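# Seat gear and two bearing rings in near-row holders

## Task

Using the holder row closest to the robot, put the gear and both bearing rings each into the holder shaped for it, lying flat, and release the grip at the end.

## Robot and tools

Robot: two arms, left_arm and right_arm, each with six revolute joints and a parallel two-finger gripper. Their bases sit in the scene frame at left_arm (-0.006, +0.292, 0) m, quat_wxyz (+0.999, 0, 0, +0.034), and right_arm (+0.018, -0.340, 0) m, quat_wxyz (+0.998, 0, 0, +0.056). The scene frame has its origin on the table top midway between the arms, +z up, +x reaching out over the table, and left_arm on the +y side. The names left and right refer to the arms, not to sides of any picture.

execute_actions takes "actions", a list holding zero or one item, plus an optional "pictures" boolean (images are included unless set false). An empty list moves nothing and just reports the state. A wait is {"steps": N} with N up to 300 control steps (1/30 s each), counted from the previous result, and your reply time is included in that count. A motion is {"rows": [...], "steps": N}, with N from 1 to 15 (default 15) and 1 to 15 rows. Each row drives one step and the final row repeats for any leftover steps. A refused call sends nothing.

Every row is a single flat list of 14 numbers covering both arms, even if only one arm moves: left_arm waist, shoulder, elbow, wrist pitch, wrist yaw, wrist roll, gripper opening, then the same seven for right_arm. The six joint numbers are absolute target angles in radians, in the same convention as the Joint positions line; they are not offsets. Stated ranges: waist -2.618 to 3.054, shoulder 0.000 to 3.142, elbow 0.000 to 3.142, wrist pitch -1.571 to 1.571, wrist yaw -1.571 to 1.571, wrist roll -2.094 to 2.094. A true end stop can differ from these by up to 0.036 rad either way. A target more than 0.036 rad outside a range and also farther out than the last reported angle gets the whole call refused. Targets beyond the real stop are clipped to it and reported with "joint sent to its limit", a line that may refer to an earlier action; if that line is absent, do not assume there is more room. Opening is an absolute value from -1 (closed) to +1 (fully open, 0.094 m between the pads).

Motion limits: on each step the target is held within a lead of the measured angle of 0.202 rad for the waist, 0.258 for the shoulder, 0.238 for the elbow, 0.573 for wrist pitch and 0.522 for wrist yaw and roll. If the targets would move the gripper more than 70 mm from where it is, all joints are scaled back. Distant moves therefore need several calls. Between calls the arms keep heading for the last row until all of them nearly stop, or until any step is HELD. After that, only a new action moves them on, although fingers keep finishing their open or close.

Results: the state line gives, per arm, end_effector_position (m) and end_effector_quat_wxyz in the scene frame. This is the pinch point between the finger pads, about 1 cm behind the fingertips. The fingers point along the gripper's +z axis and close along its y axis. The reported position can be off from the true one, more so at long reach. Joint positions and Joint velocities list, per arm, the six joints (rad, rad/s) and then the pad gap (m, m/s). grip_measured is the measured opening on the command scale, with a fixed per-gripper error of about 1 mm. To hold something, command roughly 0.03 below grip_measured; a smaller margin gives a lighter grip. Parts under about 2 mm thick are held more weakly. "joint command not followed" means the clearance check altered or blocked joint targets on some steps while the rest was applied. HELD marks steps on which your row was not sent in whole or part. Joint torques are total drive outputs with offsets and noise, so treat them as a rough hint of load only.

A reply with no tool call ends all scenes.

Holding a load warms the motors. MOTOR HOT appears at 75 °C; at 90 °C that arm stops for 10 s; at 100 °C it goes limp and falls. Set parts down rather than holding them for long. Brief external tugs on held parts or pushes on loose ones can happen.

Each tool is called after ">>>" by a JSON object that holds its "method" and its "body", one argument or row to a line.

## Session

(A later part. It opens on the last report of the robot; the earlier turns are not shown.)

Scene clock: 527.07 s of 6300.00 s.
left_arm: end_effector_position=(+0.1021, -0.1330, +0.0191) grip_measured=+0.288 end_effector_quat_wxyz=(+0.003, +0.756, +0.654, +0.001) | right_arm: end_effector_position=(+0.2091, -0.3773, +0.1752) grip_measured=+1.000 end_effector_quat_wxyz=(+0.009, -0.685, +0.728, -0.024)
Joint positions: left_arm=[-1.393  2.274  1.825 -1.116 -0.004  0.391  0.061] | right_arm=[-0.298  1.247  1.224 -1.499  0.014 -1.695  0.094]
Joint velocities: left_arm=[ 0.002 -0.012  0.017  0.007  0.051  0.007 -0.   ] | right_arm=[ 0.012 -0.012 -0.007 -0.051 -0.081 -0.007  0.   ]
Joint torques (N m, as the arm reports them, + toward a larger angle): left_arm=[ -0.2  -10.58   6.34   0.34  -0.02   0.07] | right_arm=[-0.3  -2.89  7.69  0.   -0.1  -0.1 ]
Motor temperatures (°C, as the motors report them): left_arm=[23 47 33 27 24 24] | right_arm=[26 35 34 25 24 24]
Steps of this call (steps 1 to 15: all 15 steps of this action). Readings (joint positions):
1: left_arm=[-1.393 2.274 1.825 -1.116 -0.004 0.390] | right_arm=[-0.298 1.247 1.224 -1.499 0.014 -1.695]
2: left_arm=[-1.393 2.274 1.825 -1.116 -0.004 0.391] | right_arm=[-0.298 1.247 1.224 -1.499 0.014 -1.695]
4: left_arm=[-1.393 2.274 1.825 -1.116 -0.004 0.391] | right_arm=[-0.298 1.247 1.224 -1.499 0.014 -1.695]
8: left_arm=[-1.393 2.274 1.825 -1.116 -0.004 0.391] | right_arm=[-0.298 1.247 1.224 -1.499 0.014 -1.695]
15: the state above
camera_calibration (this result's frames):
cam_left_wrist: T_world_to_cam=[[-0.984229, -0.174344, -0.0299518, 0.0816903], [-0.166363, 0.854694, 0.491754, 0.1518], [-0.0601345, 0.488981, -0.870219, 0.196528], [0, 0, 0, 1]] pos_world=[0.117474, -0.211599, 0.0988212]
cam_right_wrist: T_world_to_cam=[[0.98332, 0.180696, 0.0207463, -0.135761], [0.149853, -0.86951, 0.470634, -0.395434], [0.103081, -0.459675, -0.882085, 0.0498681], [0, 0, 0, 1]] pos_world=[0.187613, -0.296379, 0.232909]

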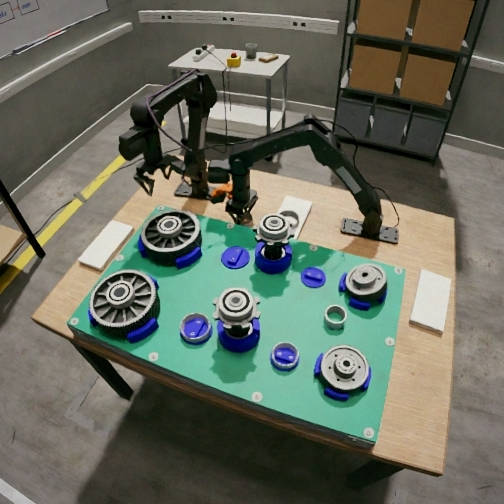

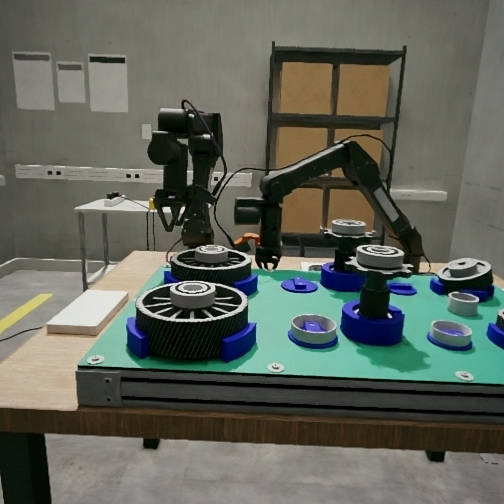

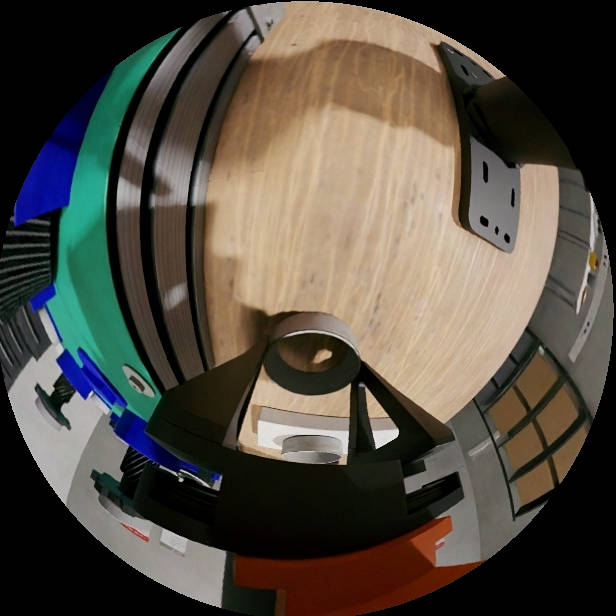

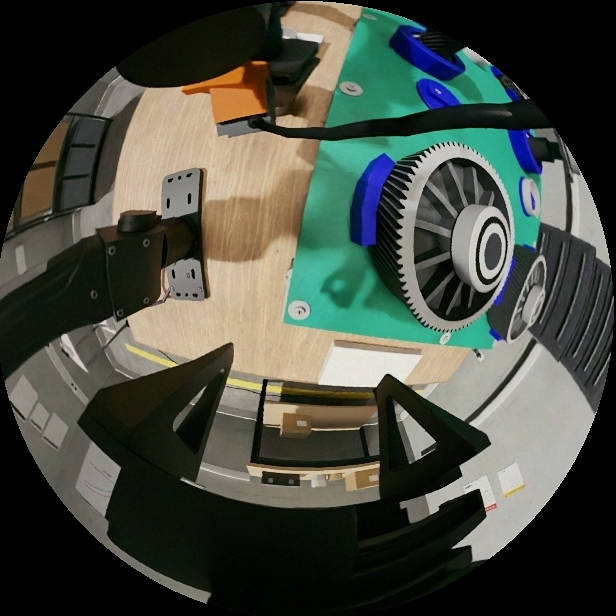

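>>> {"method": "execute_actions", "body": {
  "actions": [
    {"rows": [[-1.395,2.265,1.85,-1.15,0,0.40,0.262,-0.3,1.25,1.23,-1.52,0,-1.7,1.0],[-1.395,2.25,1.87,-1.19,0,0.40,0.262,-0.3,1.25,1.23,-1.52,0,-1.7,1.0],[-1.395,2.23,1.89,-1.23,0,0.40,0.262,-0.3,1.25,1.23,-1.52,0,-1.7,1.0],[-1.395,2.20,1.90,-1.27,0,0.40,0.262,-0.3,1.25,1.23,-1.52,0,-1.7,1.0],[-1.395,2.16,1.90,-1.31,0,0.40,0.262,-0.3,1.25,1.23,-1.52,0,-1.7,1.0],[-1.395,2.11,1.89,-1.35,0,0.35,0.262,-0.3,1.25,1.23,-1.52,0,-1.7,1.0],[-1.395,2.05,1.86,-1.38,0,0.25,0.262,-0.3,1.25,1.23,-1.52,0,-1.7,1.0],[-1.395,1.98,1.82,-1.41,0,0.15,0.262,-0.3,1.25,1.23,-1.52,0,-1.7,1.0],[-1.395,1.91,1.78,-1.44,0,0.05,0.262,-0.3,1.25,1.23,-1.52,0,-1.7,1.0],[-1.395,1.84,1.73,-1.46,0,-0.05,0.262,-0.3,1.25,1.23,-1.52,0,-1.7,1.0],[-1.395,1.77,1.68,-1.48,0,-0.15,0.262,-0.3,1.25,1.23,-1.52,0,-1.7,1.0],[-1.395,1.70,1.63,-1.50,0,-0.25,0.262,-0.3,1.25,1.23,-1.52,0,-1.7,1.0],[-1.395,1.63,1.58,-1.52,0,-0.35,0.262,-0.3,1.25,1.23,-1.52,0,-1.7,1.0],[-1.395,1.56,1.53,-1.54,0,-0.45,0.262,-0.3,1.25,1.23,-1.52,0,-1.7,1.0],[-1.395,1.50,1.48,-1.55,0,-0.55,0.262,-0.3,1.25,1.23,-1.52,0,-1.7,1.0]], "steps": 15}
  ],
  "pictures": false
}}

>>> {"method": "execute_actions", "body": {
  "actions": [
    {"rows": [[-1.36,1.46,1.46,-1.55,0,-0.65,0.262,-0.25,1.25,1.23,-1.52,0,-1.72,1.0],[-1.30,1.45,1.46,-1.55,0,-0.75,0.262,-0.2,1.25,1.23,-1.52,0,-1.72,1.0],[-1.23,1.45,1.46,-1.55,0,-0.85,0.262,-0.13,1.25,1.23,-1.52,0,-1.72,1.0],[-1.16,1.45,1.46,-1.55,0,-0.95,0.262,-0.06,1.25,1.23,-1.52,0,-1.72,1.0],[-1.09,1.45,1.46,-1.55,0,-1.05,0.262,0.01,1.25,1.23,-1.52,0,-1.72,1.0],[-1.02,1.45,1.46,-1.55,0,-1.12,0.262,0.08,1.25,1.23,-1.52,0,-1.72,1.0],[-0.95,1.45,1.46,-1.55,0,-1.185,0.262,0.15,1.25,1.23,-1.52,0,-1.72,1.0],[-0.88,1.45,1.46,-1.55,0,-1.185,0.262,0.22,1.25,1.23,-1.52,0,-1.72,1.0],[-0.81,1.45,1.46,-1.55,0,-1.185,0.262,0.29,1.25,1.23,-1.52,0,-1.72,1.0],[-0.74,1.45,1.46,-1.55,0,-1.185,0.262,0.36,1.25,1.23,-1.52,0,-1.72,1.0],[-0.67,1.45,1.46,-1.55,0,-1.185,0.262,0.43,1.25,1.23,-1.52,0,-1.72,1.0],[-0.60,1.45,1.46,-1.55,0,-1.185,0.262,0.50,1.25,1.23,-1.52,0,-1.72,1.0],[-0.54,1.45,1.46,-1.55,0,-1.185,0.262,0.57,1.25,1.23,-1.52,0,-1.72,1.0],[-0.49,1.45,1.46,-1.55,0,-1.185,0.262,0.64,1.25,1.23,-1.52,0,-1.72,1.0],[-0.455,1.45,1.46,-1.55,0,-1.185,0.262,0.71,1.25,1.23,-1.52,0,-1.72,1.0]], "steps": 15}
  ],
  "pictures": false
}}

>>> {"method": "execute_actions", "body": {
  "actions": [
    {"rows": [[-0.45,1.49,1.47,-1.53,0,-1.185,0.262,0.78,1.25,1.23,-1.52,0,-1.72,1.0],[-0.45,1.53,1.48,-1.50,0,-1.185,0.262,0.85,1.25,1.23,-1.52,0,-1.72,1.0],[-0.45,1.57,1.49,-1.47,0,-1.185,0.262,0.92,1.27,1.25,-1.52,0,-1.72,1.0],[-0.45,1.61,1.50,-1.44,0,-1.185,0.262,0.99,1.31,1.29,-1.51,0,-1.72,1.0],[-0.45,1.65,1.51,-1.41,0,-1.185,0.262,1.06,1.37,1.34,-1.50,0,-1.72,1.0],[-0.45,1.68,1.515,-1.385,0,-1.185,0.262,1.13,1.44,1.39,-1.49,0,-1.72,1.0],[-0.45,1.71,1.52,-1.36,0,-1.185,0.262,1.19,1.51,1.44,-1.47,0,-1.72,1.0],[-0.45,1.735,1.52,-1.34,0,-1.185,0.262,1.24,1.58,1.49,-1.45,0,-1.72,1.0],[-0.45,1.76,1.52,-1.32,0,-1.185,0.262,1.28,1.65,1.54,-1.43,0,-1.72,1.0],[-0.45,1.78,1.52,-1.30,0,-1.185,0.262,1.30,1.72,1.59,-1.41,0,-1.72,1.0],[-0.45,1.795,1.52,-1.28,0,-1.185,0.262,1.305,1.79,1.63,-1.39,0,-1.72,1.0],[-0.45,1.80,1.52,-1.27,0,-1.185,0.262,1.305,1.85,1.67,-1.37,0,-1.72,1.0],[-0.45,1.80,1.52,-1.265,0,-1.185,0.262,1.305,1.90,1.70,-1.35,0,-1.72,1.0],[-0.45,1.80,1.52,-1.265,0,-1.185,0.262,1.305,1.95,1.72,-1.32,0,-1.72,1.0],[-0.45,1.80,1.52,-1.265,0,-1.185,0.262,1.305,1.985,1.735,-1.29,0,-1.72,1.0]], "steps": 15}
  ],
  "pictures": false
}}

>>> {"method": "execute_actions", "body": {
  "actions": [
    {"steps": 40}
  ]
}}

>>> {"method": "zoom_image", "body": {
  "camera": "cam_left_wrist",
  "region": [210, 250, 410, 420]
}}

>>> {"method": "zoom_image", "body": {
  "camera": "cam_right_wrist",
  "region": [200, 240, 420, 420]
}}

Scene clock: 588.83 s of 6300.00 s.
left_arm: end_effector_position=(+0.0776, -0.0359, +0.1610) grip_measured=+0.288 end_effector_quat_wxyz=(+0.031, +0.593, +0.804, -0.023) | right_arm: end_effector_position=(+0.2091, -0.3773, +0.1752) grip_measured=+1.000 end_effector_quat_wxyz=(+0.009, -0.685, +0.728, -0.024)
Joint positions: left_arm=[-1.393  1.758  1.64  -1.375 -0.004 -0.054  0.061] | right_arm=[-0.298  1.247  1.224 -1.499  0.014 -1.695  0.094]
Joint velocities: left_arm=[-0.012 -1.98  -1.346 -0.418  0.037 -2.073  0.   ] | right_arm=[ 0.012  0.007  0.002 -0.022  0.051 -0.007  0.   ]
Joint torques (N m, as the arm reports them, + toward a larger angle): left_arm=[-0.06 -7.52  5.29  0.02 -0.06 -0.15] | right_arm=[-0.31 -2.93  7.7   0.01 -0.08 -0.08]
Motor temperatures (°C, as the motors report them): left_arm=[23 48 32 27 24 24] | right_arm=[26 34 34 25 24 24]
Steps of this call (steps 1 to 15: the robot went on to your last target; steps 16 to 90: nothing new was sent; then 58.27 s passed at rest; steps 91 to 105: all 15 steps of this action). Readings (joint positions):
91: left_arm=[-1.393 2.274 1.825 -1.117 -0.004 0.391] | right_arm=[-0.298 1.247 1.224 -1.499 0.014 -1.695]
92: left_arm=[-1.393 2.274 1.827 -1.125 -0.004 0.391] | right_arm=[-0.298 1.247 1.224 -1.499 0.014 -1.695]
94: left_arm=[-1.393 2.271 1.841 -1.162 -0.004 0.391] | right_arm=[-0.298 1.247 1.224 -1.499 0.014 -1.695]
98: left_arm=[-1.393 2.178 1.842 -1.256 -0.004 0.346] | right_arm=[-0.298 1.247 1.224 -1.499 0.014 -1.695]
105: the state above

Scene clock: 589.33 s of 6300.00 s.
left_arm: end_effector_position=(+0.2149, +0.1810, +0.1962) grip_measured=+0.289 end_effector_quat_wxyz=(+0.017, -0.309, +0.951, -0.021) | right_arm: end_effector_position=(+0.1680, -0.2158, +0.1752) grip_measured=+1.000 end_effector_quat_wxyz=(-0.019, +0.933, -0.358, +0.016)
Joint positions: left_arm=[-0.533  1.457  1.471 -1.53   0.006 -1.093  0.061] | right_arm=[ 0.585  1.247  1.224 -1.499  0.01  -1.713  0.094]
Joint velocities: left_arm=[ 1.521 -0.002 -0.007  0.051 -0.022 -0.535 -0.001] | right_arm=[ 2.    -0.017 -0.012  0.022  0.022 -0.066  0.   ]
Joint torques (N m, as the arm reports them, + toward a larger angle): left_arm=[-1.44 -4.85  6.1   0.22 -0.04 -0.07] | right_arm=[ 0.26 -2.92  7.64  0.01 -0.12 -0.06]
Motor temperatures (°C, as the motors report them): left_arm=[23 48 32 27 24 24] | right_arm=[26 34 34 25 24 24]
Steps of this call (steps 1 to 15: all 15 steps of this action). Readings (joint positions):
1: left_arm=[-1.391 1.690 1.595 -1.397 -0.003 -0.127] | right_arm=[-0.293 1.247 1.224 -1.499 0.016 -1.698]
2: left_arm=[-1.382 1.623 1.555 -1.421 0.002 -0.204] | right_arm=[-0.274 1.247 1.224 -1.499 0.017 -1.701]
4: left_arm=[-1.308 1.510 1.502 -1.476 0.021 -0.386] | right_arm=[-0.185 1.247 1.224 -1.499 0.022 -1.705]
8: left_arm=[-1.015 1.438 1.492 -1.532 0.014 -0.773] | right_arm=[0.093 1.247 1.224 -1.499 0.016 -1.710]
15: the state above

Scene clock: 589.83 s of 6300.00 s.
left_arm: end_effector_position=(+0.2944, +0.1731, +0.1034) grip_measured=+0.289 end_effector_quat_wxyz=(-0.021, -0.387, +0.922, +0.017) | right_arm: end_effector_position=(+0.0706, +0.0108, +0.1252) grip_measured=+1.000 end_effector_quat_wxyz=(+0.007, +1.000, -0.002, +0.000)
Joint positions: left_arm=[-0.445  1.822  1.491 -1.293  0.005 -1.171  0.061] | right_arm=[ 1.31   1.903  1.684 -1.366  0.003 -1.716  0.094]
Joint velocities: left_arm=[-0.012 -0.012  0.012  0.227  0.037  0.007  0.001] | right_arm=[0.022 1.551 0.623 0.872 0.022 0.11  0.   ]
Joint torques (N m, as the arm reports them, + toward a larger angle): left_arm=[-0.47 -9.21  9.44  0.05 -0.11 -0.13] | right_arm=[ -0.58 -10.73   8.39  -0.43   0.02  -0.02]
Motor temperatures (°C, as the motors report them): left_arm=[23 48 32 27 24 24] | right_arm=[26 34 34 25 24 24]
Steps of this call (steps 1 to 15: all 15 steps of this action). Readings (joint positions):
1: left_arm=[-0.488 1.460 1.471 -1.530 0.001 -1.111] | right_arm=[0.655 1.247 1.224 -1.499 0.009 -1.714]
2: left_arm=[-0.460 1.467 1.471 -1.529 -0.004 -1.125] | right_arm=[0.725 1.247 1.224 -1.499 0.009 -1.714]
4: left_arm=[-0.445 1.508 1.474 -1.524 -0.008 -1.145] | right_arm=[0.865 1.258 1.231 -1.502 0.009 -1.714]
8: left_arm=[-0.445 1.670 1.491 -1.443 -0.001 -1.163] | right_arm=[1.129 1.434 1.388 -1.512 0.011 -1.716]
15: the state above

Scene clock: 591.17 s of 6300.00 s.
left_arm: end_effector_position=(+0.3001, +0.1708, +0.1039) grip_measured=+0.289 end_effector_quat_wxyz=(-0.011, -0.388, +0.921, +0.007) | right_arm: end_effector_position=(+0.0748, +0.0363, +0.0990) grip_measured=+1.000 end_effector_quat_wxyz=(+0.002, +1.000, -0.002, +0.002)
Joint positions: left_arm=[-0.445  1.82   1.491 -1.268  0.005 -1.175  0.061] | right_arm=[ 1.31   1.998  1.712 -1.288  0.004 -1.716  0.094]
Joint velocities: left_arm=[-0.012 -0.002  0.002  0.037 -0.095 -0.007  0.001] | right_arm=[-0.012  0.007 -0.017  0.007  0.037 -0.095  0.   ]
Joint torques (N m, as the arm reports them, + toward a larger angle): left_arm=[-0.45 -9.02  9.6   0.25 -0.1  -0.1 ] | right_arm=[ -0.35 -11.67   9.36   0.08  -0.05  -0.04]
Motor temperatures (°C, as the motors report them): left_arm=[23 48 32 27 24 24] | right_arm=[26 35 34 25 24 24]
Steps of this call (steps 1 to 30: the robot went on to your last target; steps 31 to 40: nothing new was sent). Readings (joint positions):
1: left_arm=[-0.445 1.822 1.491 -1.286 0.005 -1.171] | right_arm=[1.310 1.950 1.698 -1.336 0.003 -1.716]
2: left_arm=[-0.445 1.820 1.491 -1.280 0.005 -1.172] | right_arm=[1.310 1.985 1.701 -1.311 0.004 -1.716]
4: left_arm=[-0.445 1.820 1.491 -1.274 0.005 -1.173] | right_arm=[1.310 2.021 1.701 -1.292 0.004 -1.716]
8: left_arm=[-0.445 1.820 1.491 -1.270 0.005 -1.174] | right_arm=[1.310 2.011 1.701 -1.288 0.004 -1.716]
40: the state above
All arms were judged still, so your last target was given up. Only a new action makes them travel on or press farther. Fingers that are still opening or closing keep moving.
camera_calibration (this result's frames):
cam_left_wrist: T_world_to_cam=[[0.89779, -0.437529, -0.0504106, -0.185653], [-0.355968, -0.78826, 0.501929, 0.219771], [-0.259345, -0.432682, -0.863439, 0.350238], [0, 0, 0, 1]] pos_world=[0.335741, 0.24355, 0.182741]
cam_right_wrist: T_world_to_cam=[[-0.236639, 0.971288, -0.0245124, -0.00981505], [0.867137, 0.222509, 0.445604, -0.0706709], [0.438264, 0.0841916, -0.894894, 0.143087], [0, 0, 0, 1]] pos_world=[-0.00375117, 0.0132115, 0.159298]

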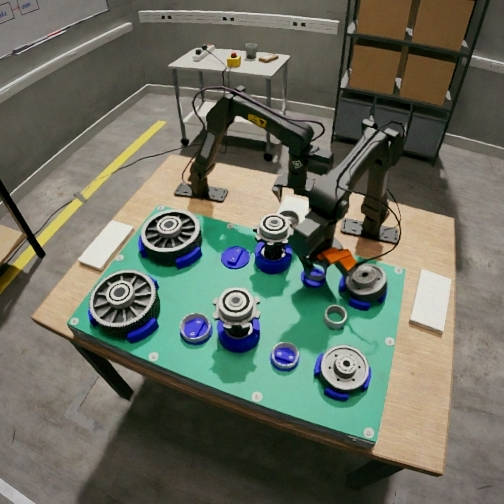

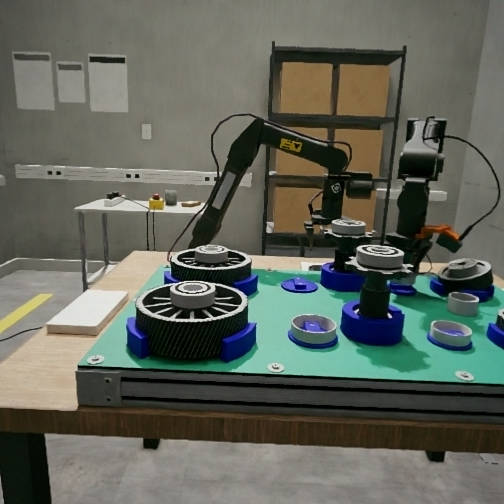

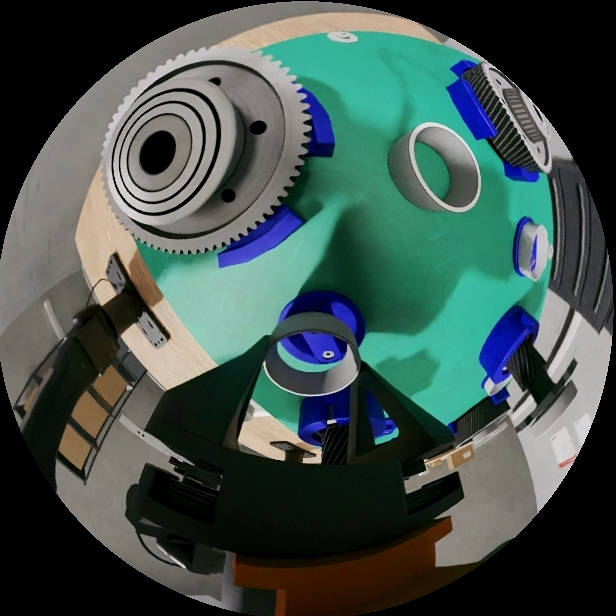

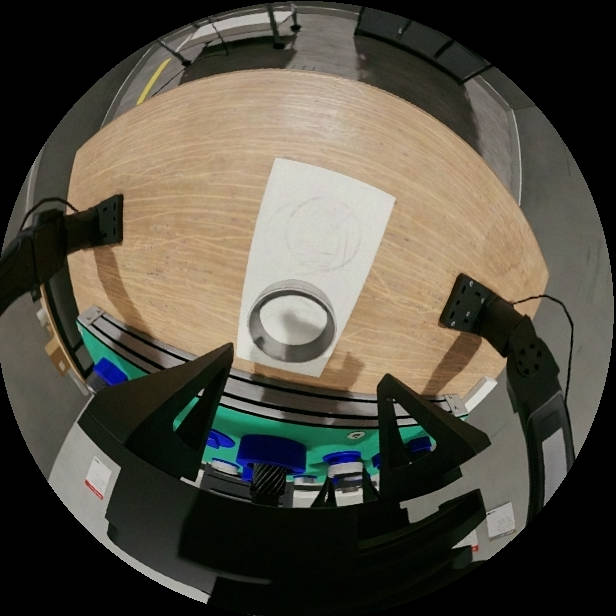

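Region (210, 250, 410, 420) of cam_left_wrist's 616x616 image, scaled by 2.520, with more detail than that image has; it fills the top 428 rows of this view, and the rest is white.

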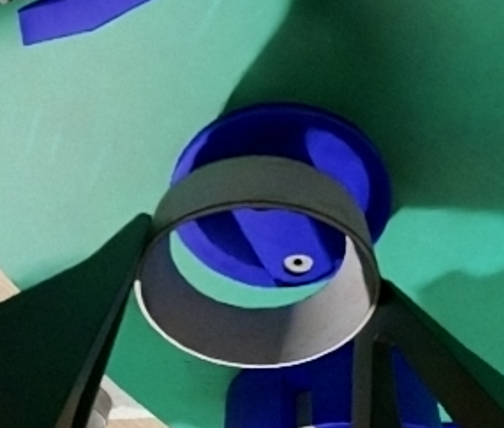

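Region (200, 240, 420, 420) of cam_right_wrist's 616x616 image, scaled by 2.291, with more detail than that image has; it fills the top 412 rows of this view, and the rest is white.

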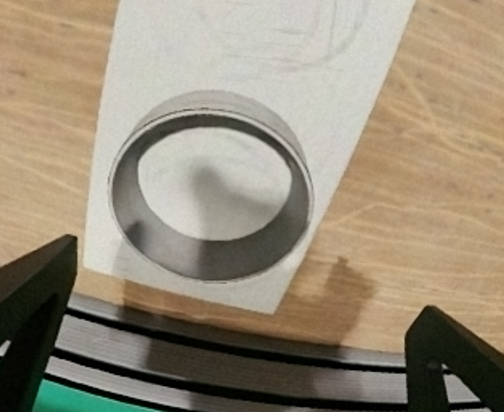

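>>> {"method": "execute_actions", "body": {
  "actions": []
}}

Scene clock: 624.60 s of 6300.00 s.
left_arm: end_effector_position=(+0.3001, +0.1708, +0.1039) grip_measured=+0.289 end_effector_quat_wxyz=(-0.011, -0.388, +0.921, +0.007) | right_arm: end_effector_position=(+0.0748, +0.0363, +0.0990) grip_measured=+1.000 end_effector_quat_wxyz=(+0.002, +1.000, -0.002, +0.002)
Joint positions: left_arm=[-0.445  1.82   1.491 -1.268  0.005 -1.175  0.061] | right_arm=[ 1.31   1.998  1.712 -1.288  0.004 -1.716  0.094]
Joint velocities: left_arm=[-0.017 -0.027  0.007 -0.081 -0.007  0.066 -0.   ] | right_arm=[-0.012  0.007 -0.007  0.066 -0.007  0.051  0.   ]
Joint torques (N m, as the arm reports them, + toward a larger angle): left_arm=[-0.42 -8.94  9.6   0.24 -0.09 -0.12] | right_arm=[ -0.49 -11.55   9.33   0.06  -0.01  -0.06]
Motor temperatures (°C, as the motors report them): left_arm=[23 47 34 27 24 24] | right_arm=[26 41 36 25 24 24]
Steps of this call (steps 1 to 90: nothing new was sent; then 30.43 s passed at rest). Readings (joint positions):
1: left_arm=[-0.445 1.820 1.491 -1.268 0.005 -1.175] | right_arm=[1.310 1.998 1.712 -1.288 0.004 -1.716]
2: left_arm=[-0.445 1.820 1.491 -1.268 0.005 -1.175] | right_arm=[1.310 1.998 1.712 -1.288 0.004 -1.716]
4: left_arm=[-0.445 1.820 1.491 -1.268 0.005 -1.175] | right_arm=[1.310 1.998 1.712 -1.288 0.004 -1.716]
8: left_arm=[-0.445 1.820 1.491 -1.268 0.005 -1.175] | right_arm=[1.310 1.998 1.712 -1.288 0.004 -1.716]
90: the state above
camera_calibration (this result's frames):
cam_left_wrist: T_world_to_cam=[[0.89779, -0.437529, -0.0504106, -0.185653], [-0.355968, -0.78826, 0.501929, 0.219771], [-0.259345, -0.432682, -0.863439, 0.350238], [0, 0, 0, 1]] pos_world=[0.335741, 0.24355, 0.182741]
cam_right_wrist: T_world_to_cam=[[-0.236639, 0.971288, -0.0245124, -0.00981505], [0.867137, 0.222509, 0.445604, -0.0706709], [0.438264, 0.0841916, -0.894894, 0.143087], [0, 0, 0, 1]] pos_world=[-0.00375117, 0.0132115, 0.159298]

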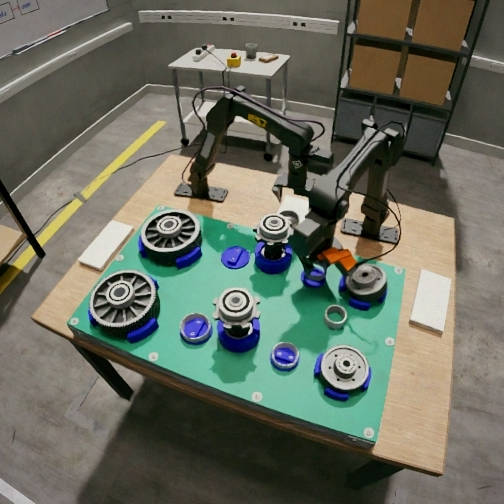

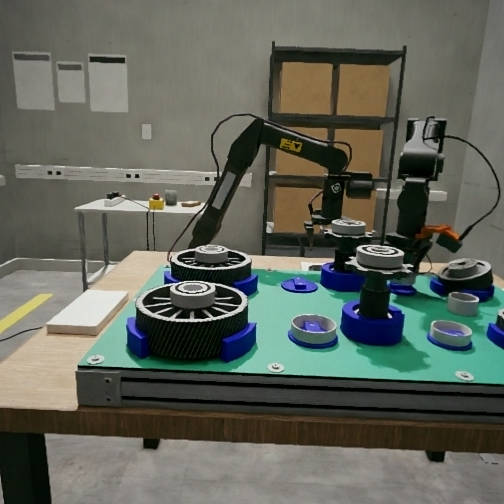

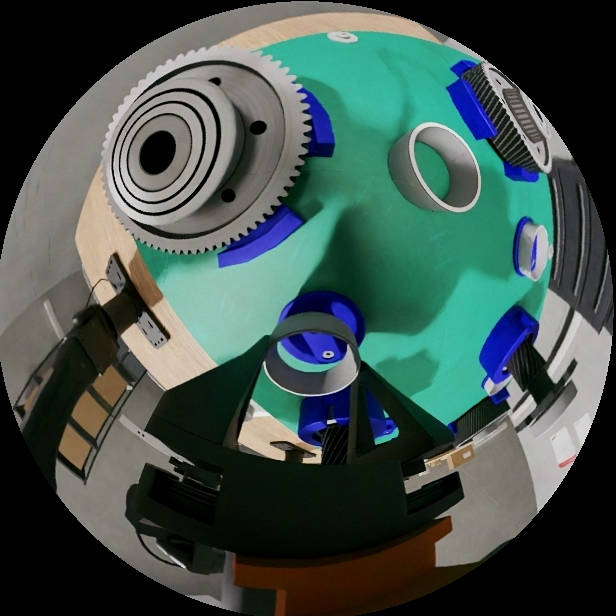

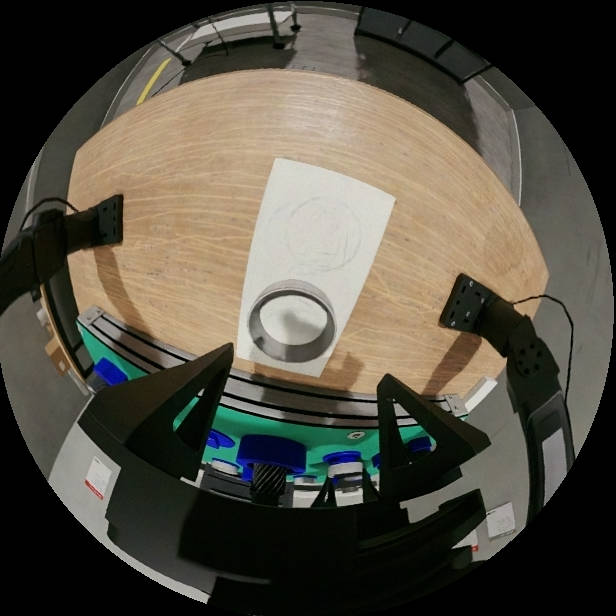

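>>> {"method": "execute_actions", "body": {
  "actions": [
    {"rows": [[-0.46,1.797,1.458,-1.225,0,-1.185,0.262,1.313,1.93,1.508,-1.146,0,-1.716,1.0]], "steps": 15}
  ],
  "pictures": false
}}

>>> {"method": "execute_actions", "body": {
  "actions": [
    {"steps": 25}
  ]
}}

Scene clock: 659.07 s of 6300.00 s.
left_arm: end_effector_position=(+0.3028, +0.1664, +0.0995) grip_measured=+0.289 end_effector_quat_wxyz=(-0.004, -0.384, +0.923, -0.000) | right_arm: end_effector_position=(+0.0716, +0.0158, +0.0681) grip_measured=+1.000 end_effector_quat_wxyz=(+0.008, +1.000, -0.002, +0.001)
Joint positions: left_arm=[-0.454  1.817  1.471 -1.23   0.006 -1.175  0.061] | right_arm=[ 1.31   1.943  1.511 -1.153  0.004 -1.716  0.094]
Joint velocities: left_arm=[-0.007 -0.017  0.012 -0.081 -0.022  0.037  0.001] | right_arm=[ 0.007 -0.002  0.007  0.081  0.007 -0.022  0.   ]
Joint torques (N m, as the arm reports them, + toward a larger angle): left_arm=[-0.65 -9.    6.06  0.3  -0.07 -0.09] | right_arm=[  0.29 -10.95   6.96   0.03  -0.03  -0.04]
Motor temperatures (°C, as the motors report them): left_arm=[23 47 35 27 24 24] | right_arm=[26 42 36 25 24 24]
Steps of this call (steps 1 to 90: nothing new was sent; then 30.97 s passed at rest; steps 91 to 105: all 15 steps of this action). Readings (joint positions):
91: left_arm=[-0.446 1.819 1.489 -1.264 0.005 -1.175] | right_arm=[1.310 1.986 1.682 -1.256 0.004 -1.716]
92: left_arm=[-0.447 1.818 1.484 -1.256 0.005 -1.175] | right_arm=[1.310 1.961 1.625 -1.212 0.004 -1.716]
94: left_arm=[-0.451 1.817 1.476 -1.245 0.005 -1.175] | right_arm=[1.310 1.942 1.548 -1.201 0.004 -1.716]
98: left_arm=[-0.454 1.817 1.471 -1.237 0.006 -1.175] | right_arm=[1.310 1.943 1.511 -1.185 0.004 -1.716]
105: the state above

Scene clock: 659.90 s of 6300.00 s.
left_arm: end_effector_position=(+0.3030, +0.1663, +0.0995) grip_measured=+0.289 end_effector_quat_wxyz=(-0.004, -0.384, +0.923, -0.001) | right_arm: end_effector_position=(+0.0719, +0.0173, +0.0680) grip_measured=+1.000 end_effector_quat_wxyz=(+0.005, +1.000, -0.002, +0.001)
Joint positions: left_arm=[-0.454  1.817  1.471 -1.229  0.006 -1.175  0.061] | right_arm=[ 1.31   1.943  1.511 -1.147  0.004 -1.716  0.094]
Joint velocities: left_arm=[-0.002 -0.012  0.002 -0.022  0.051 -0.007 -0.   ] | right_arm=[-0.002 -0.002  0.007 -0.037  0.066 -0.037  0.   ]
Joint torques (N m, as the arm reports them, + toward a larger angle): left_arm=[-0.58 -8.99  6.17  0.29 -0.11 -0.12] | right_arm=[  0.21 -11.08   6.93   0.1   -0.01  -0.02]
Motor temperatures (°C, as the motors report them): left_arm=[23 47 35 27 24 24] | right_arm=[26 42 36 25 24 24]
Steps of this call (steps 1 to 15: the robot went on to your last target; steps 16 to 25: nothing new was sent). Readings (joint positions):
1: left_arm=[-0.454 1.817 1.471 -1.230 0.006 -1.175] | right_arm=[1.310 1.943 1.511 -1.152 0.004 -1.716]
2: left_arm=[-0.454 1.817 1.471 -1.229 0.006 -1.175] | right_arm=[1.310 1.943 1.511 -1.151 0.004 -1.716]
4: left_arm=[-0.454 1.817 1.471 -1.229 0.006 -1.175] | right_arm=[1.310 1.943 1.511 -1.150 0.004 -1.716]
8: left_arm=[-0.454 1.817 1.471 -1.229 0.006 -1.175] | right_arm=[1.310 1.943 1.511 -1.148 0.004 -1.716]
25: the state above
All arms were judged still, so your last target was given up. Only a new action makes them travel on or press farther. Fingers that are still opening or closing keep moving.
camera_calibration (this result's frames):
cam_left_wrist: T_world_to_cam=[[0.894864, -0.445394, -0.0290427, -0.190302], [-0.372277, -0.780689, 0.50193, 0.223146], [-0.24623, -0.438347, -0.86442, 0.342263], [0, 0, 0, 1]] pos_world=[0.337642, 0.239478, 0.178329]
cam_right_wrist: T_world_to_cam=[[-0.23667, 0.971137, -0.0296617, 0.00755976], [0.867684, 0.224997, 0.443284, -0.050021], [0.437164, 0.079175, -0.89589, 0.118494], [0, 0, 0, 1]] pos_world=[-0.00660993, -0.00546879, 0.128556]

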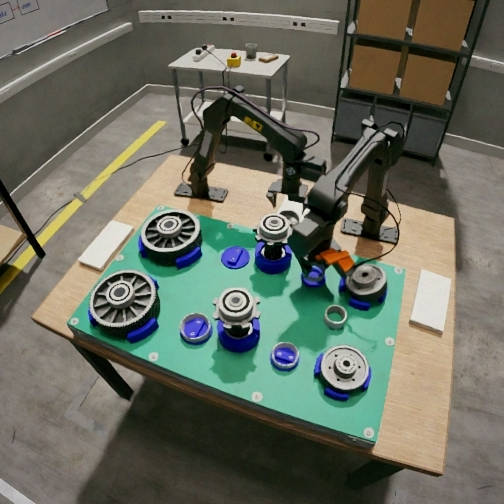

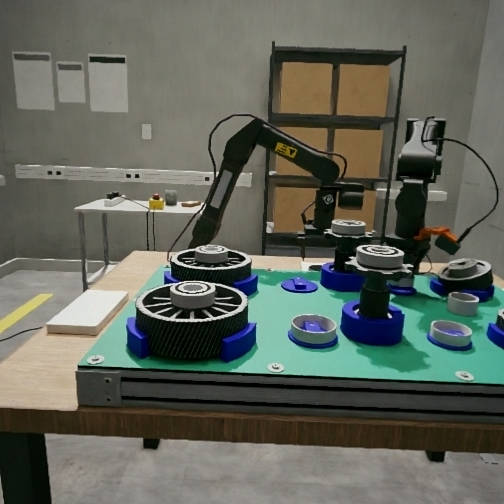

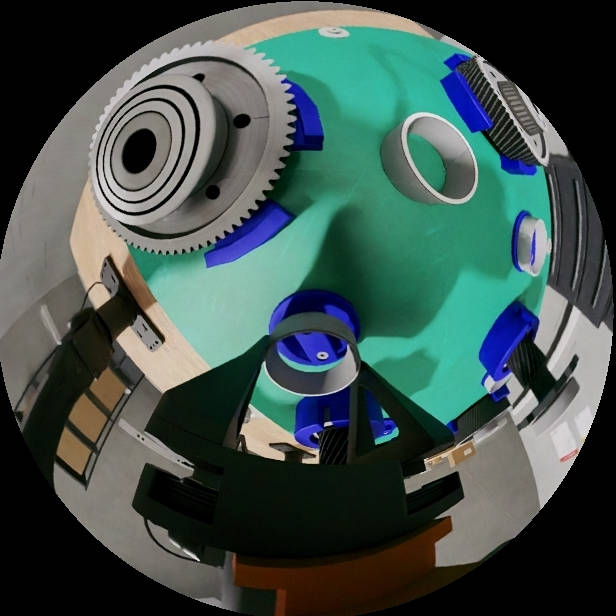

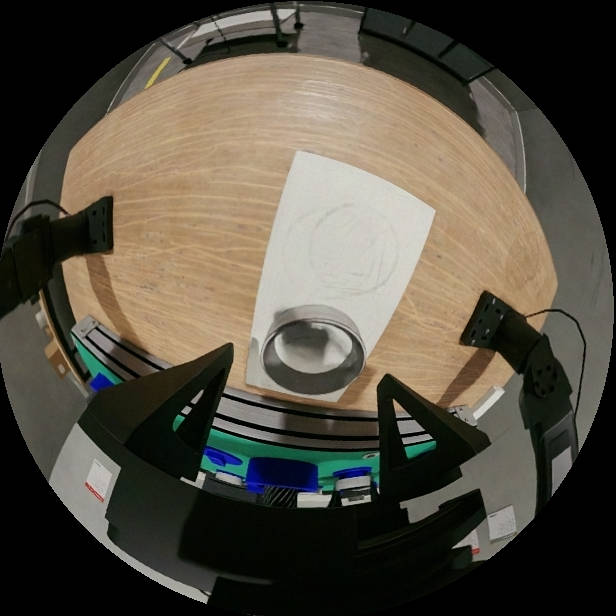

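>>> {"method": "zoom_image", "body": {
  "camera": "cam_left_wrist",
  "region": [233, 270, 393, 410]
}}

>>> {"method": "zoom_image", "body": {
  "camera": "cam_right_wrist",
  "region": [223, 280, 403, 430]
}}

Region (233, 270, 393, 410) of cam_left_wrist's 616x616 image, scaled by 3.150, with more detail than that image has; it fills the top 441 rows of this view, and the rest is white.

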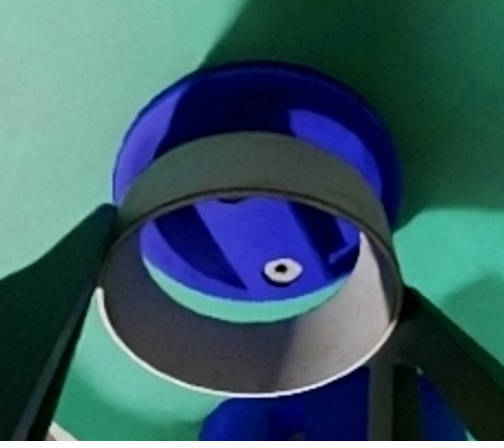

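Region (223, 280, 403, 430) of cam_right_wrist's 616x616 image, scaled by 2.800, with more detail than that image has.

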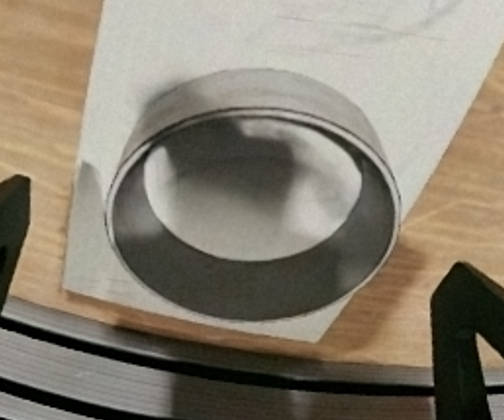

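>>> {"method": "execute_actions", "body": {
  "actions": [
    {"rows": [[-0.46,1.80,1.447,-1.212,0,-1.185,0.262,1.322,1.94,1.46,-1.09,0,-1.716,1.0],[-0.46,1.80,1.44,-1.205,0,-1.185,0.262,1.322,1.942,1.44,-1.07,0,-1.716,1.0],[-0.46,1.80,1.434,-1.197,0,-1.185,0.262,1.322,1.942,1.421,-1.047,0,-1.716,1.0]], "steps": 15}
  ],
  "pictures": false
}}

>>> {"method": "execute_actions", "body": {
  "actions": [
    {"steps": 20}
  ]
}}

>>> {"method": "zoom_image", "body": {
  "camera": "cam_left_wrist",
  "region": [233, 270, 393, 410]
}}

>>> {"method": "zoom_image", "body": {
  "camera": "cam_right_wrist",
  "region": [214, 300, 414, 460]
}}

Scene clock: 689.47 s of 6300.00 s.
left_arm: end_effector_position=(+0.3040, +0.1681, +0.0942) grip_measured=+0.289 end_effector_quat_wxyz=(+0.002, -0.384, +0.923, +0.002) | right_arm: end_effector_position=(+0.0701, +0.0160, +0.0473) grip_measured=+1.000 end_effector_quat_wxyz=(-0.001, +1.000, -0.000, +0.002)
Joint positions: left_arm=[-0.454  1.816  1.449 -1.203 -0.006 -1.175  0.061] | right_arm=[ 1.314  1.945  1.429 -1.053  0.004 -1.716  0.094]
Joint velocities: left_arm=[ 0.012 -0.012  0.012 -0.081  0.139 -0.007  0.   ] | right_arm=[ 0.002 -0.002 -0.007 -0.022 -0.007  0.007  0.   ]
Joint torques (N m, as the arm reports them, + toward a larger angle): left_arm=[-0.7  -8.77  6.02  0.34 -0.02 -0.08] | right_arm=[  0.62 -10.18   6.34   0.11  -0.01  -0.02]
Motor temperatures (°C, as the motors report them): left_arm=[23 47 33 27 24 24] | right_arm=[26 42 35 25 24 24]
Steps of this call (steps 1 to 90: nothing new was sent; then 26.07 s passed at rest; steps 91 to 105: all 15 steps of this action). Readings (joint positions):
91: left_arm=[-0.454 1.817 1.470 -1.228 0.006 -1.175] | right_arm=[1.310 1.943 1.505 -1.140 0.004 -1.716]
92: left_arm=[-0.454 1.817 1.468 -1.224 0.006 -1.175] | right_arm=[1.310 1.942 1.494 -1.124 0.004 -1.716]
94: left_arm=[-0.454 1.817 1.459 -1.216 0.006 -1.175] | right_arm=[1.311 1.942 1.461 -1.092 0.004 -1.716]
98: left_arm=[-0.454 1.816 1.454 -1.209 -0.003 -1.175] | right_arm=[1.314 1.945 1.429 -1.073 0.004 -1.716]
105: the state above

Scene clock: 690.13 s of 6300.00 s.
left_arm: end_effector_position=(+0.3040, +0.1681, +0.0942) grip_measured=+0.289 end_effector_quat_wxyz=(+0.002, -0.384, +0.923, +0.002) | right_arm: end_effector_position=(+0.0703, +0.0170, +0.0473) grip_measured=+1.000 end_effector_quat_wxyz=(-0.003, +1.000, -0.000, +0.002)
Joint positions: left_arm=[-0.454  1.816  1.449 -1.203 -0.006 -1.175  0.061] | right_arm=[ 1.314  1.945  1.429 -1.049  0.004 -1.716  0.094]
Joint velocities: left_arm=[ 0.007 -0.002 -0.002 -0.007  0.022  0.007  0.   ] | right_arm=[-0.017 -0.002 -0.012  0.037  0.037  0.007  0.   ]
Joint torques (N m, as the arm reports them, + toward a larger angle): left_arm=[-0.66 -8.81  5.91  0.32  0.   -0.1 ] | right_arm=[  0.75 -10.02   6.39   0.12  -0.03  -0.01]
Motor temperatures (°C, as the motors report them): left_arm=[23 47 33 27 24 24] | right_arm=[26 42 35 25 24 24]
Steps of this call (steps 1 to 15: the robot went on to your last target; steps 16 to 20: nothing new was sent). Readings (joint positions):
1: left_arm=[-0.454 1.816 1.449 -1.203 -0.006 -1.175] | right_arm=[1.314 1.945 1.429 -1.052 0.004 -1.716]
2: left_arm=[-0.454 1.816 1.449 -1.203 -0.006 -1.175] | right_arm=[1.314 1.945 1.429 -1.051 0.004 -1.716]
4: left_arm=[-0.454 1.816 1.449 -1.203 -0.006 -1.175] | right_arm=[1.314 1.945 1.429 -1.050 0.004 -1.716]
8: left_arm=[-0.454 1.816 1.449 -1.203 -0.006 -1.175] | right_arm=[1.314 1.945 1.429 -1.049 0.004 -1.716]
20: the state above
All arms were judged still, so your last target was given up. Only a new action makes them travel on or press farther. Fingers that are still opening or closing keep moving.
camera_calibration (this result's frames):
cam_left_wrist: T_world_to_cam=[[0.895098, -0.445169, -0.024996, -0.191098], [-0.376787, -0.785196, 0.491425, 0.230752], [-0.238394, -0.430456, -0.870561, 0.335638], [0, 0, 0, 1]] pos_world=[0.338009, 0.240592, 0.174019]
cam_right_wrist: T_world_to_cam=[[-0.240693, 0.970477, -0.0155432, 0.00648491], [0.865747, 0.221903, 0.448599, -0.0394652], [0.438804, 0.0945181, -0.893598, 0.100157], [0, 0, 0, 1]] pos_world=[-0.00822169, -0.00700268, 0.107305]

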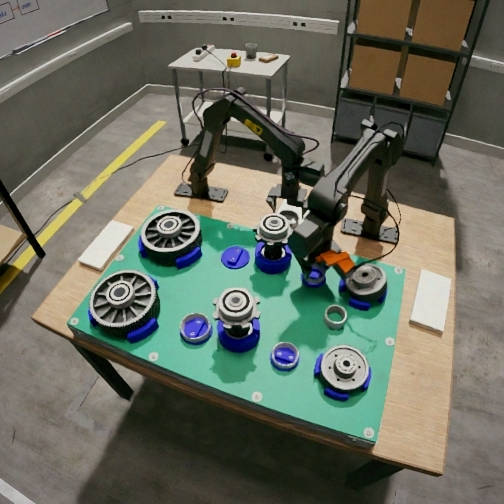

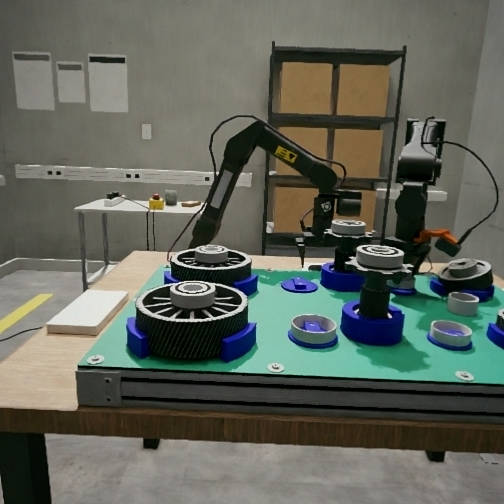

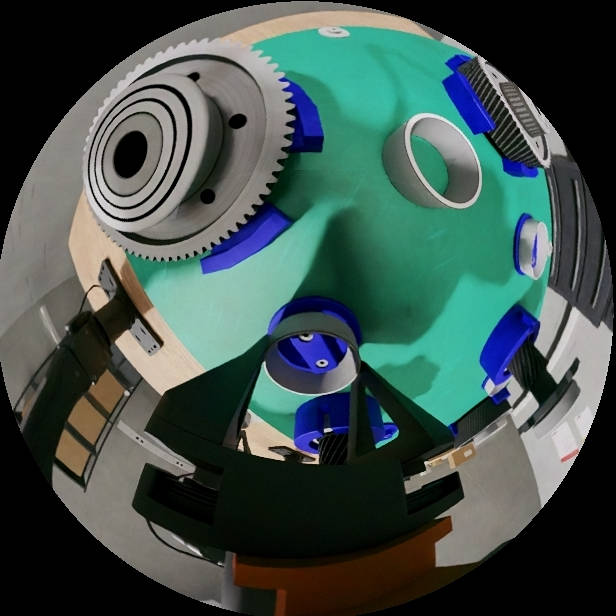

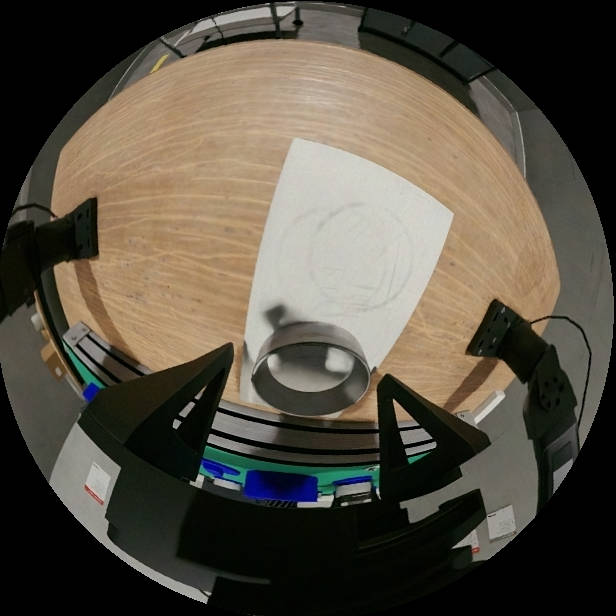

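Region (233, 270, 393, 410) of cam_left_wrist's 616x616 image, scaled by 3.150, with more detail than that image has; it fills the top 441 rows of this view, and the rest is white.

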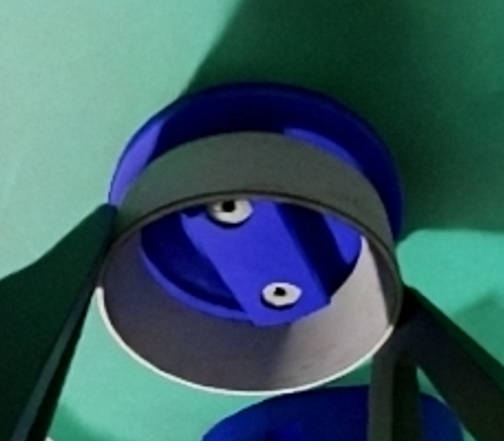

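Region (214, 300, 414, 460) of cam_right_wrist's 616x616 image, scaled by 2.520, with more detail than that image has; it fills the top 403 rows of this view, and the rest is white.

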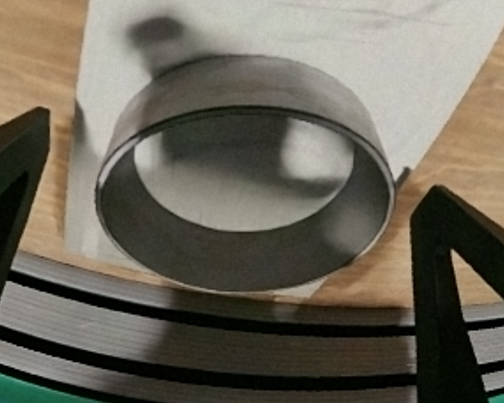

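>>> {"method": "execute_actions", "body": {
  "actions": [
    {"rows": [[-0.46,1.80,1.428,-1.193,0,-1.185,0.262,1.318,1.945,1.412,-1.038,0,-1.716,1.0],[-0.46,1.80,1.424,-1.19,0,-1.185,0.262,1.318,1.948,1.405,-1.03,0,-1.716,1.0],[-0.46,1.80,1.42,-1.186,0,-1.185,0.262,1.318,1.95,1.402,-1.025,0,-1.716,1.0]], "steps": 15}
  ],
  "pictures": false
}}

>>> {"method": "execute_actions", "body": {
  "actions": [
    {"steps": 20}
  ]
}}

>>> {"method": "zoom_image", "body": {
  "camera": "cam_left_wrist",
  "region": [233, 270, 393, 410]
}}

>>> {"method": "zoom_image", "body": {
  "camera": "cam_right_wrist",
  "region": [214, 300, 414, 460]
}}

Scene clock: 706.77 s of 6300.00 s.
left_arm: end_effector_position=(+0.3037, +0.1683, +0.0908) grip_measured=+0.289 end_effector_quat_wxyz=(+0.002, -0.384, +0.923, +0.002) | right_arm: end_effector_position=(+0.0704, +0.0180, +0.0441) grip_measured=+1.000 end_effector_quat_wxyz=(-0.007, +1.000, -0.000, +0.003)
Joint positions: left_arm=[-0.454  1.816  1.435 -1.189 -0.006 -1.175  0.061] | right_arm=[ 1.314  1.945  1.416 -1.028  0.004 -1.716  0.094]
Joint velocities: left_arm=[-0.007 -0.007 -0.022  0.051  0.051 -0.022 -0.   ] | right_arm=[-0.007  0.007  0.012  0.051  0.037 -0.007  0.   ]
Joint torques (N m, as the arm reports them, + toward a larger angle): left_arm=[-0.51 -8.93  5.95  0.26 -0.01 -0.09] | right_arm=[ 0.4  -9.39  5.8   0.16 -0.01 -0.03]
Motor temperatures (°C, as the motors report them): left_arm=[23 47 32 27 24 24] | right_arm=[26 42 34 25 24 24]
Steps of this call (steps 1 to 90: nothing new was sent; then 13.13 s passed at rest; steps 91 to 105: all 15 steps of this action). Readings (joint positions):
91: left_arm=[-0.454 1.816 1.449 -1.202 -0.006 -1.175] | right_arm=[1.314 1.945 1.429 -1.048 0.004 -1.716]
92: left_arm=[-0.454 1.816 1.448 -1.202 -0.006 -1.175] | right_arm=[1.314 1.945 1.428 -1.045 0.004 -1.716]
94: left_arm=[-0.454 1.816 1.443 -1.196 -0.006 -1.175] | right_arm=[1.314 1.945 1.423 -1.037 0.004 -1.716]
98: left_arm=[-0.454 1.816 1.435 -1.189 -0.006 -1.175] | right_arm=[1.314 1.945 1.416 -1.032 0.004 -1.716]
105: the state above

Scene clock: 707.43 s of 6300.00 s.
left_arm: end_effector_position=(+0.3037, +0.1683, +0.0908) grip_measured=+0.289 end_effector_quat_wxyz=(+0.002, -0.384, +0.923, +0.002) | right_arm: end_effector_position=(+0.0705, +0.0183, +0.0441) grip_measured=+1.000 end_effector_quat_wxyz=(-0.007, +1.000, -0.000, +0.003)
Joint positions: left_arm=[-0.454  1.816  1.435 -1.189 -0.006 -1.175  0.061] | right_arm=[ 1.314  1.945  1.416 -1.026  0.004 -1.716  0.094]
Joint velocities: left_arm=[-0.002 -0.002 -0.007  0.022 -0.022 -0.007 -0.001] | right_arm=[-0.007 -0.012  0.002  0.037  0.007 -0.022  0.   ]
Joint torques (N m, as the arm reports them, + toward a larger angle): left_arm=[-0.68 -8.73  5.94  0.28  0.01 -0.1 ] | right_arm=[ 0.4  -9.39  5.74  0.16 -0.01 -0.03]
Motor temperatures (°C, as the motors report them): left_arm=[23 47 32 27 24 24] | right_arm=[26 42 34 25 24 24]
Steps of this call (steps 1 to 15: the robot went on to your last target; steps 16 to 20: nothing new was sent). Readings (joint positions):
1: left_arm=[-0.454 1.816 1.435 -1.189 -0.006 -1.175] | right_arm=[1.314 1.945 1.416 -1.027 0.004 -1.716]
2: left_arm=[-0.454 1.816 1.435 -1.189 -0.006 -1.175] | right_arm=[1.314 1.945 1.416 -1.027 0.004 -1.716]
4: left_arm=[-0.454 1.816 1.435 -1.189 -0.006 -1.175] | right_arm=[1.314 1.945 1.416 -1.027 0.004 -1.716]
8: left_arm=[-0.454 1.816 1.435 -1.189 -0.006 -1.175] | right_arm=[1.314 1.945 1.416 -1.026 0.004 -1.716]
20: the state above
All arms were judged still, so your last target was given up. Only a new action makes them travel on or press farther. Fingers that are still opening or closing keep moving.
camera_calibration (this result's frames):
cam_left_wrist: T_world_to_cam=[[0.895107, -0.445172, -0.0246157, -0.190852], [-0.37696, -0.785126, 0.491405, 0.232462], [-0.238086, -0.430581, -0.870583, 0.332557], [0, 0, 0, 1]] pos_world=[0.337639, 0.240742, 0.170588]
cam_right_wrist: T_world_to_cam=[[-0.240678, 0.970577, -0.00742327, 0.0049231], [0.865175, 0.217995, 0.451608, -0.0384742], [0.439939, 0.10227, -0.892186, 0.0968076], [0, 0, 0, 1]] pos_world=[-0.00811764, -0.00629155, 0.103782]

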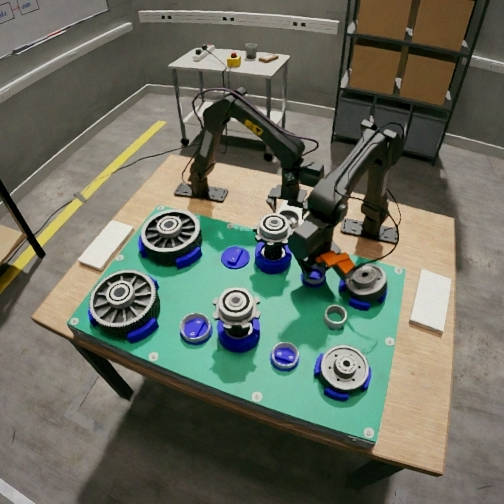

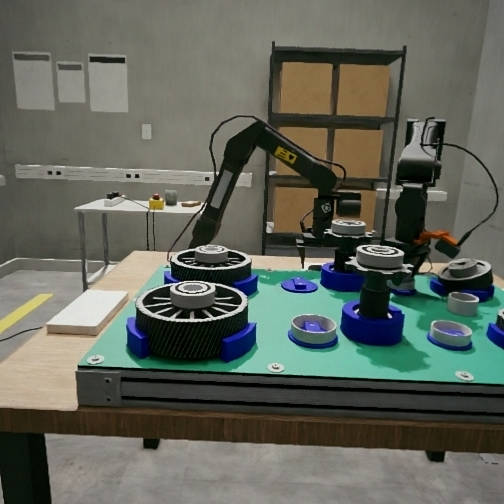

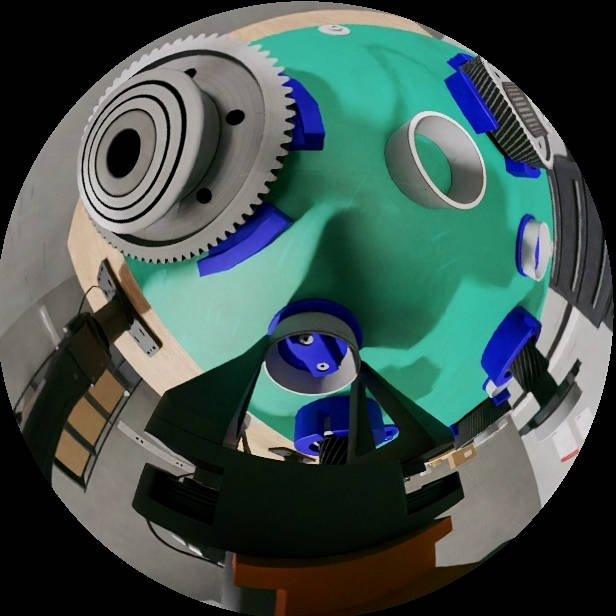

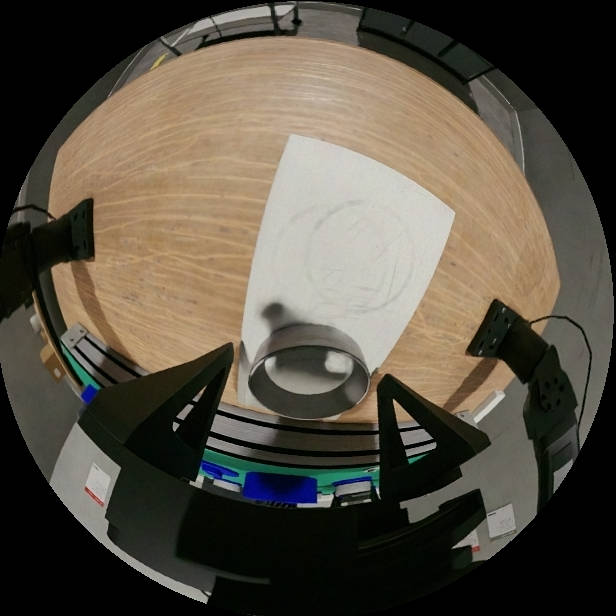

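Region (233, 270, 393, 410) of cam_left_wrist's 616x616 image, scaled by 3.150, with more detail than that image has; it fills the top 441 rows of this view, and the rest is white.

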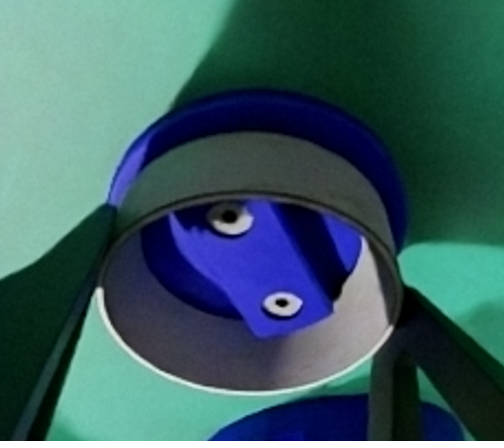

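Region (214, 300, 414, 460) of cam_right_wrist's 616x616 image, scaled by 2.520, with more detail than that image has; it fills the top 403 rows of this view, and the rest is white.

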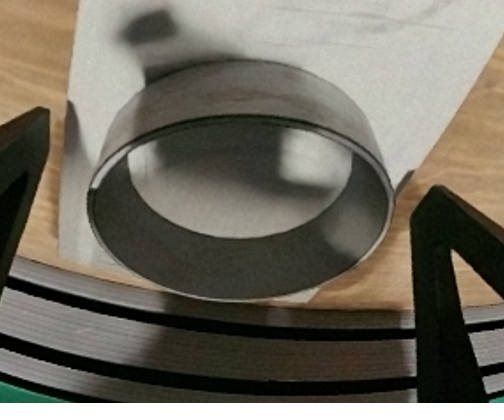

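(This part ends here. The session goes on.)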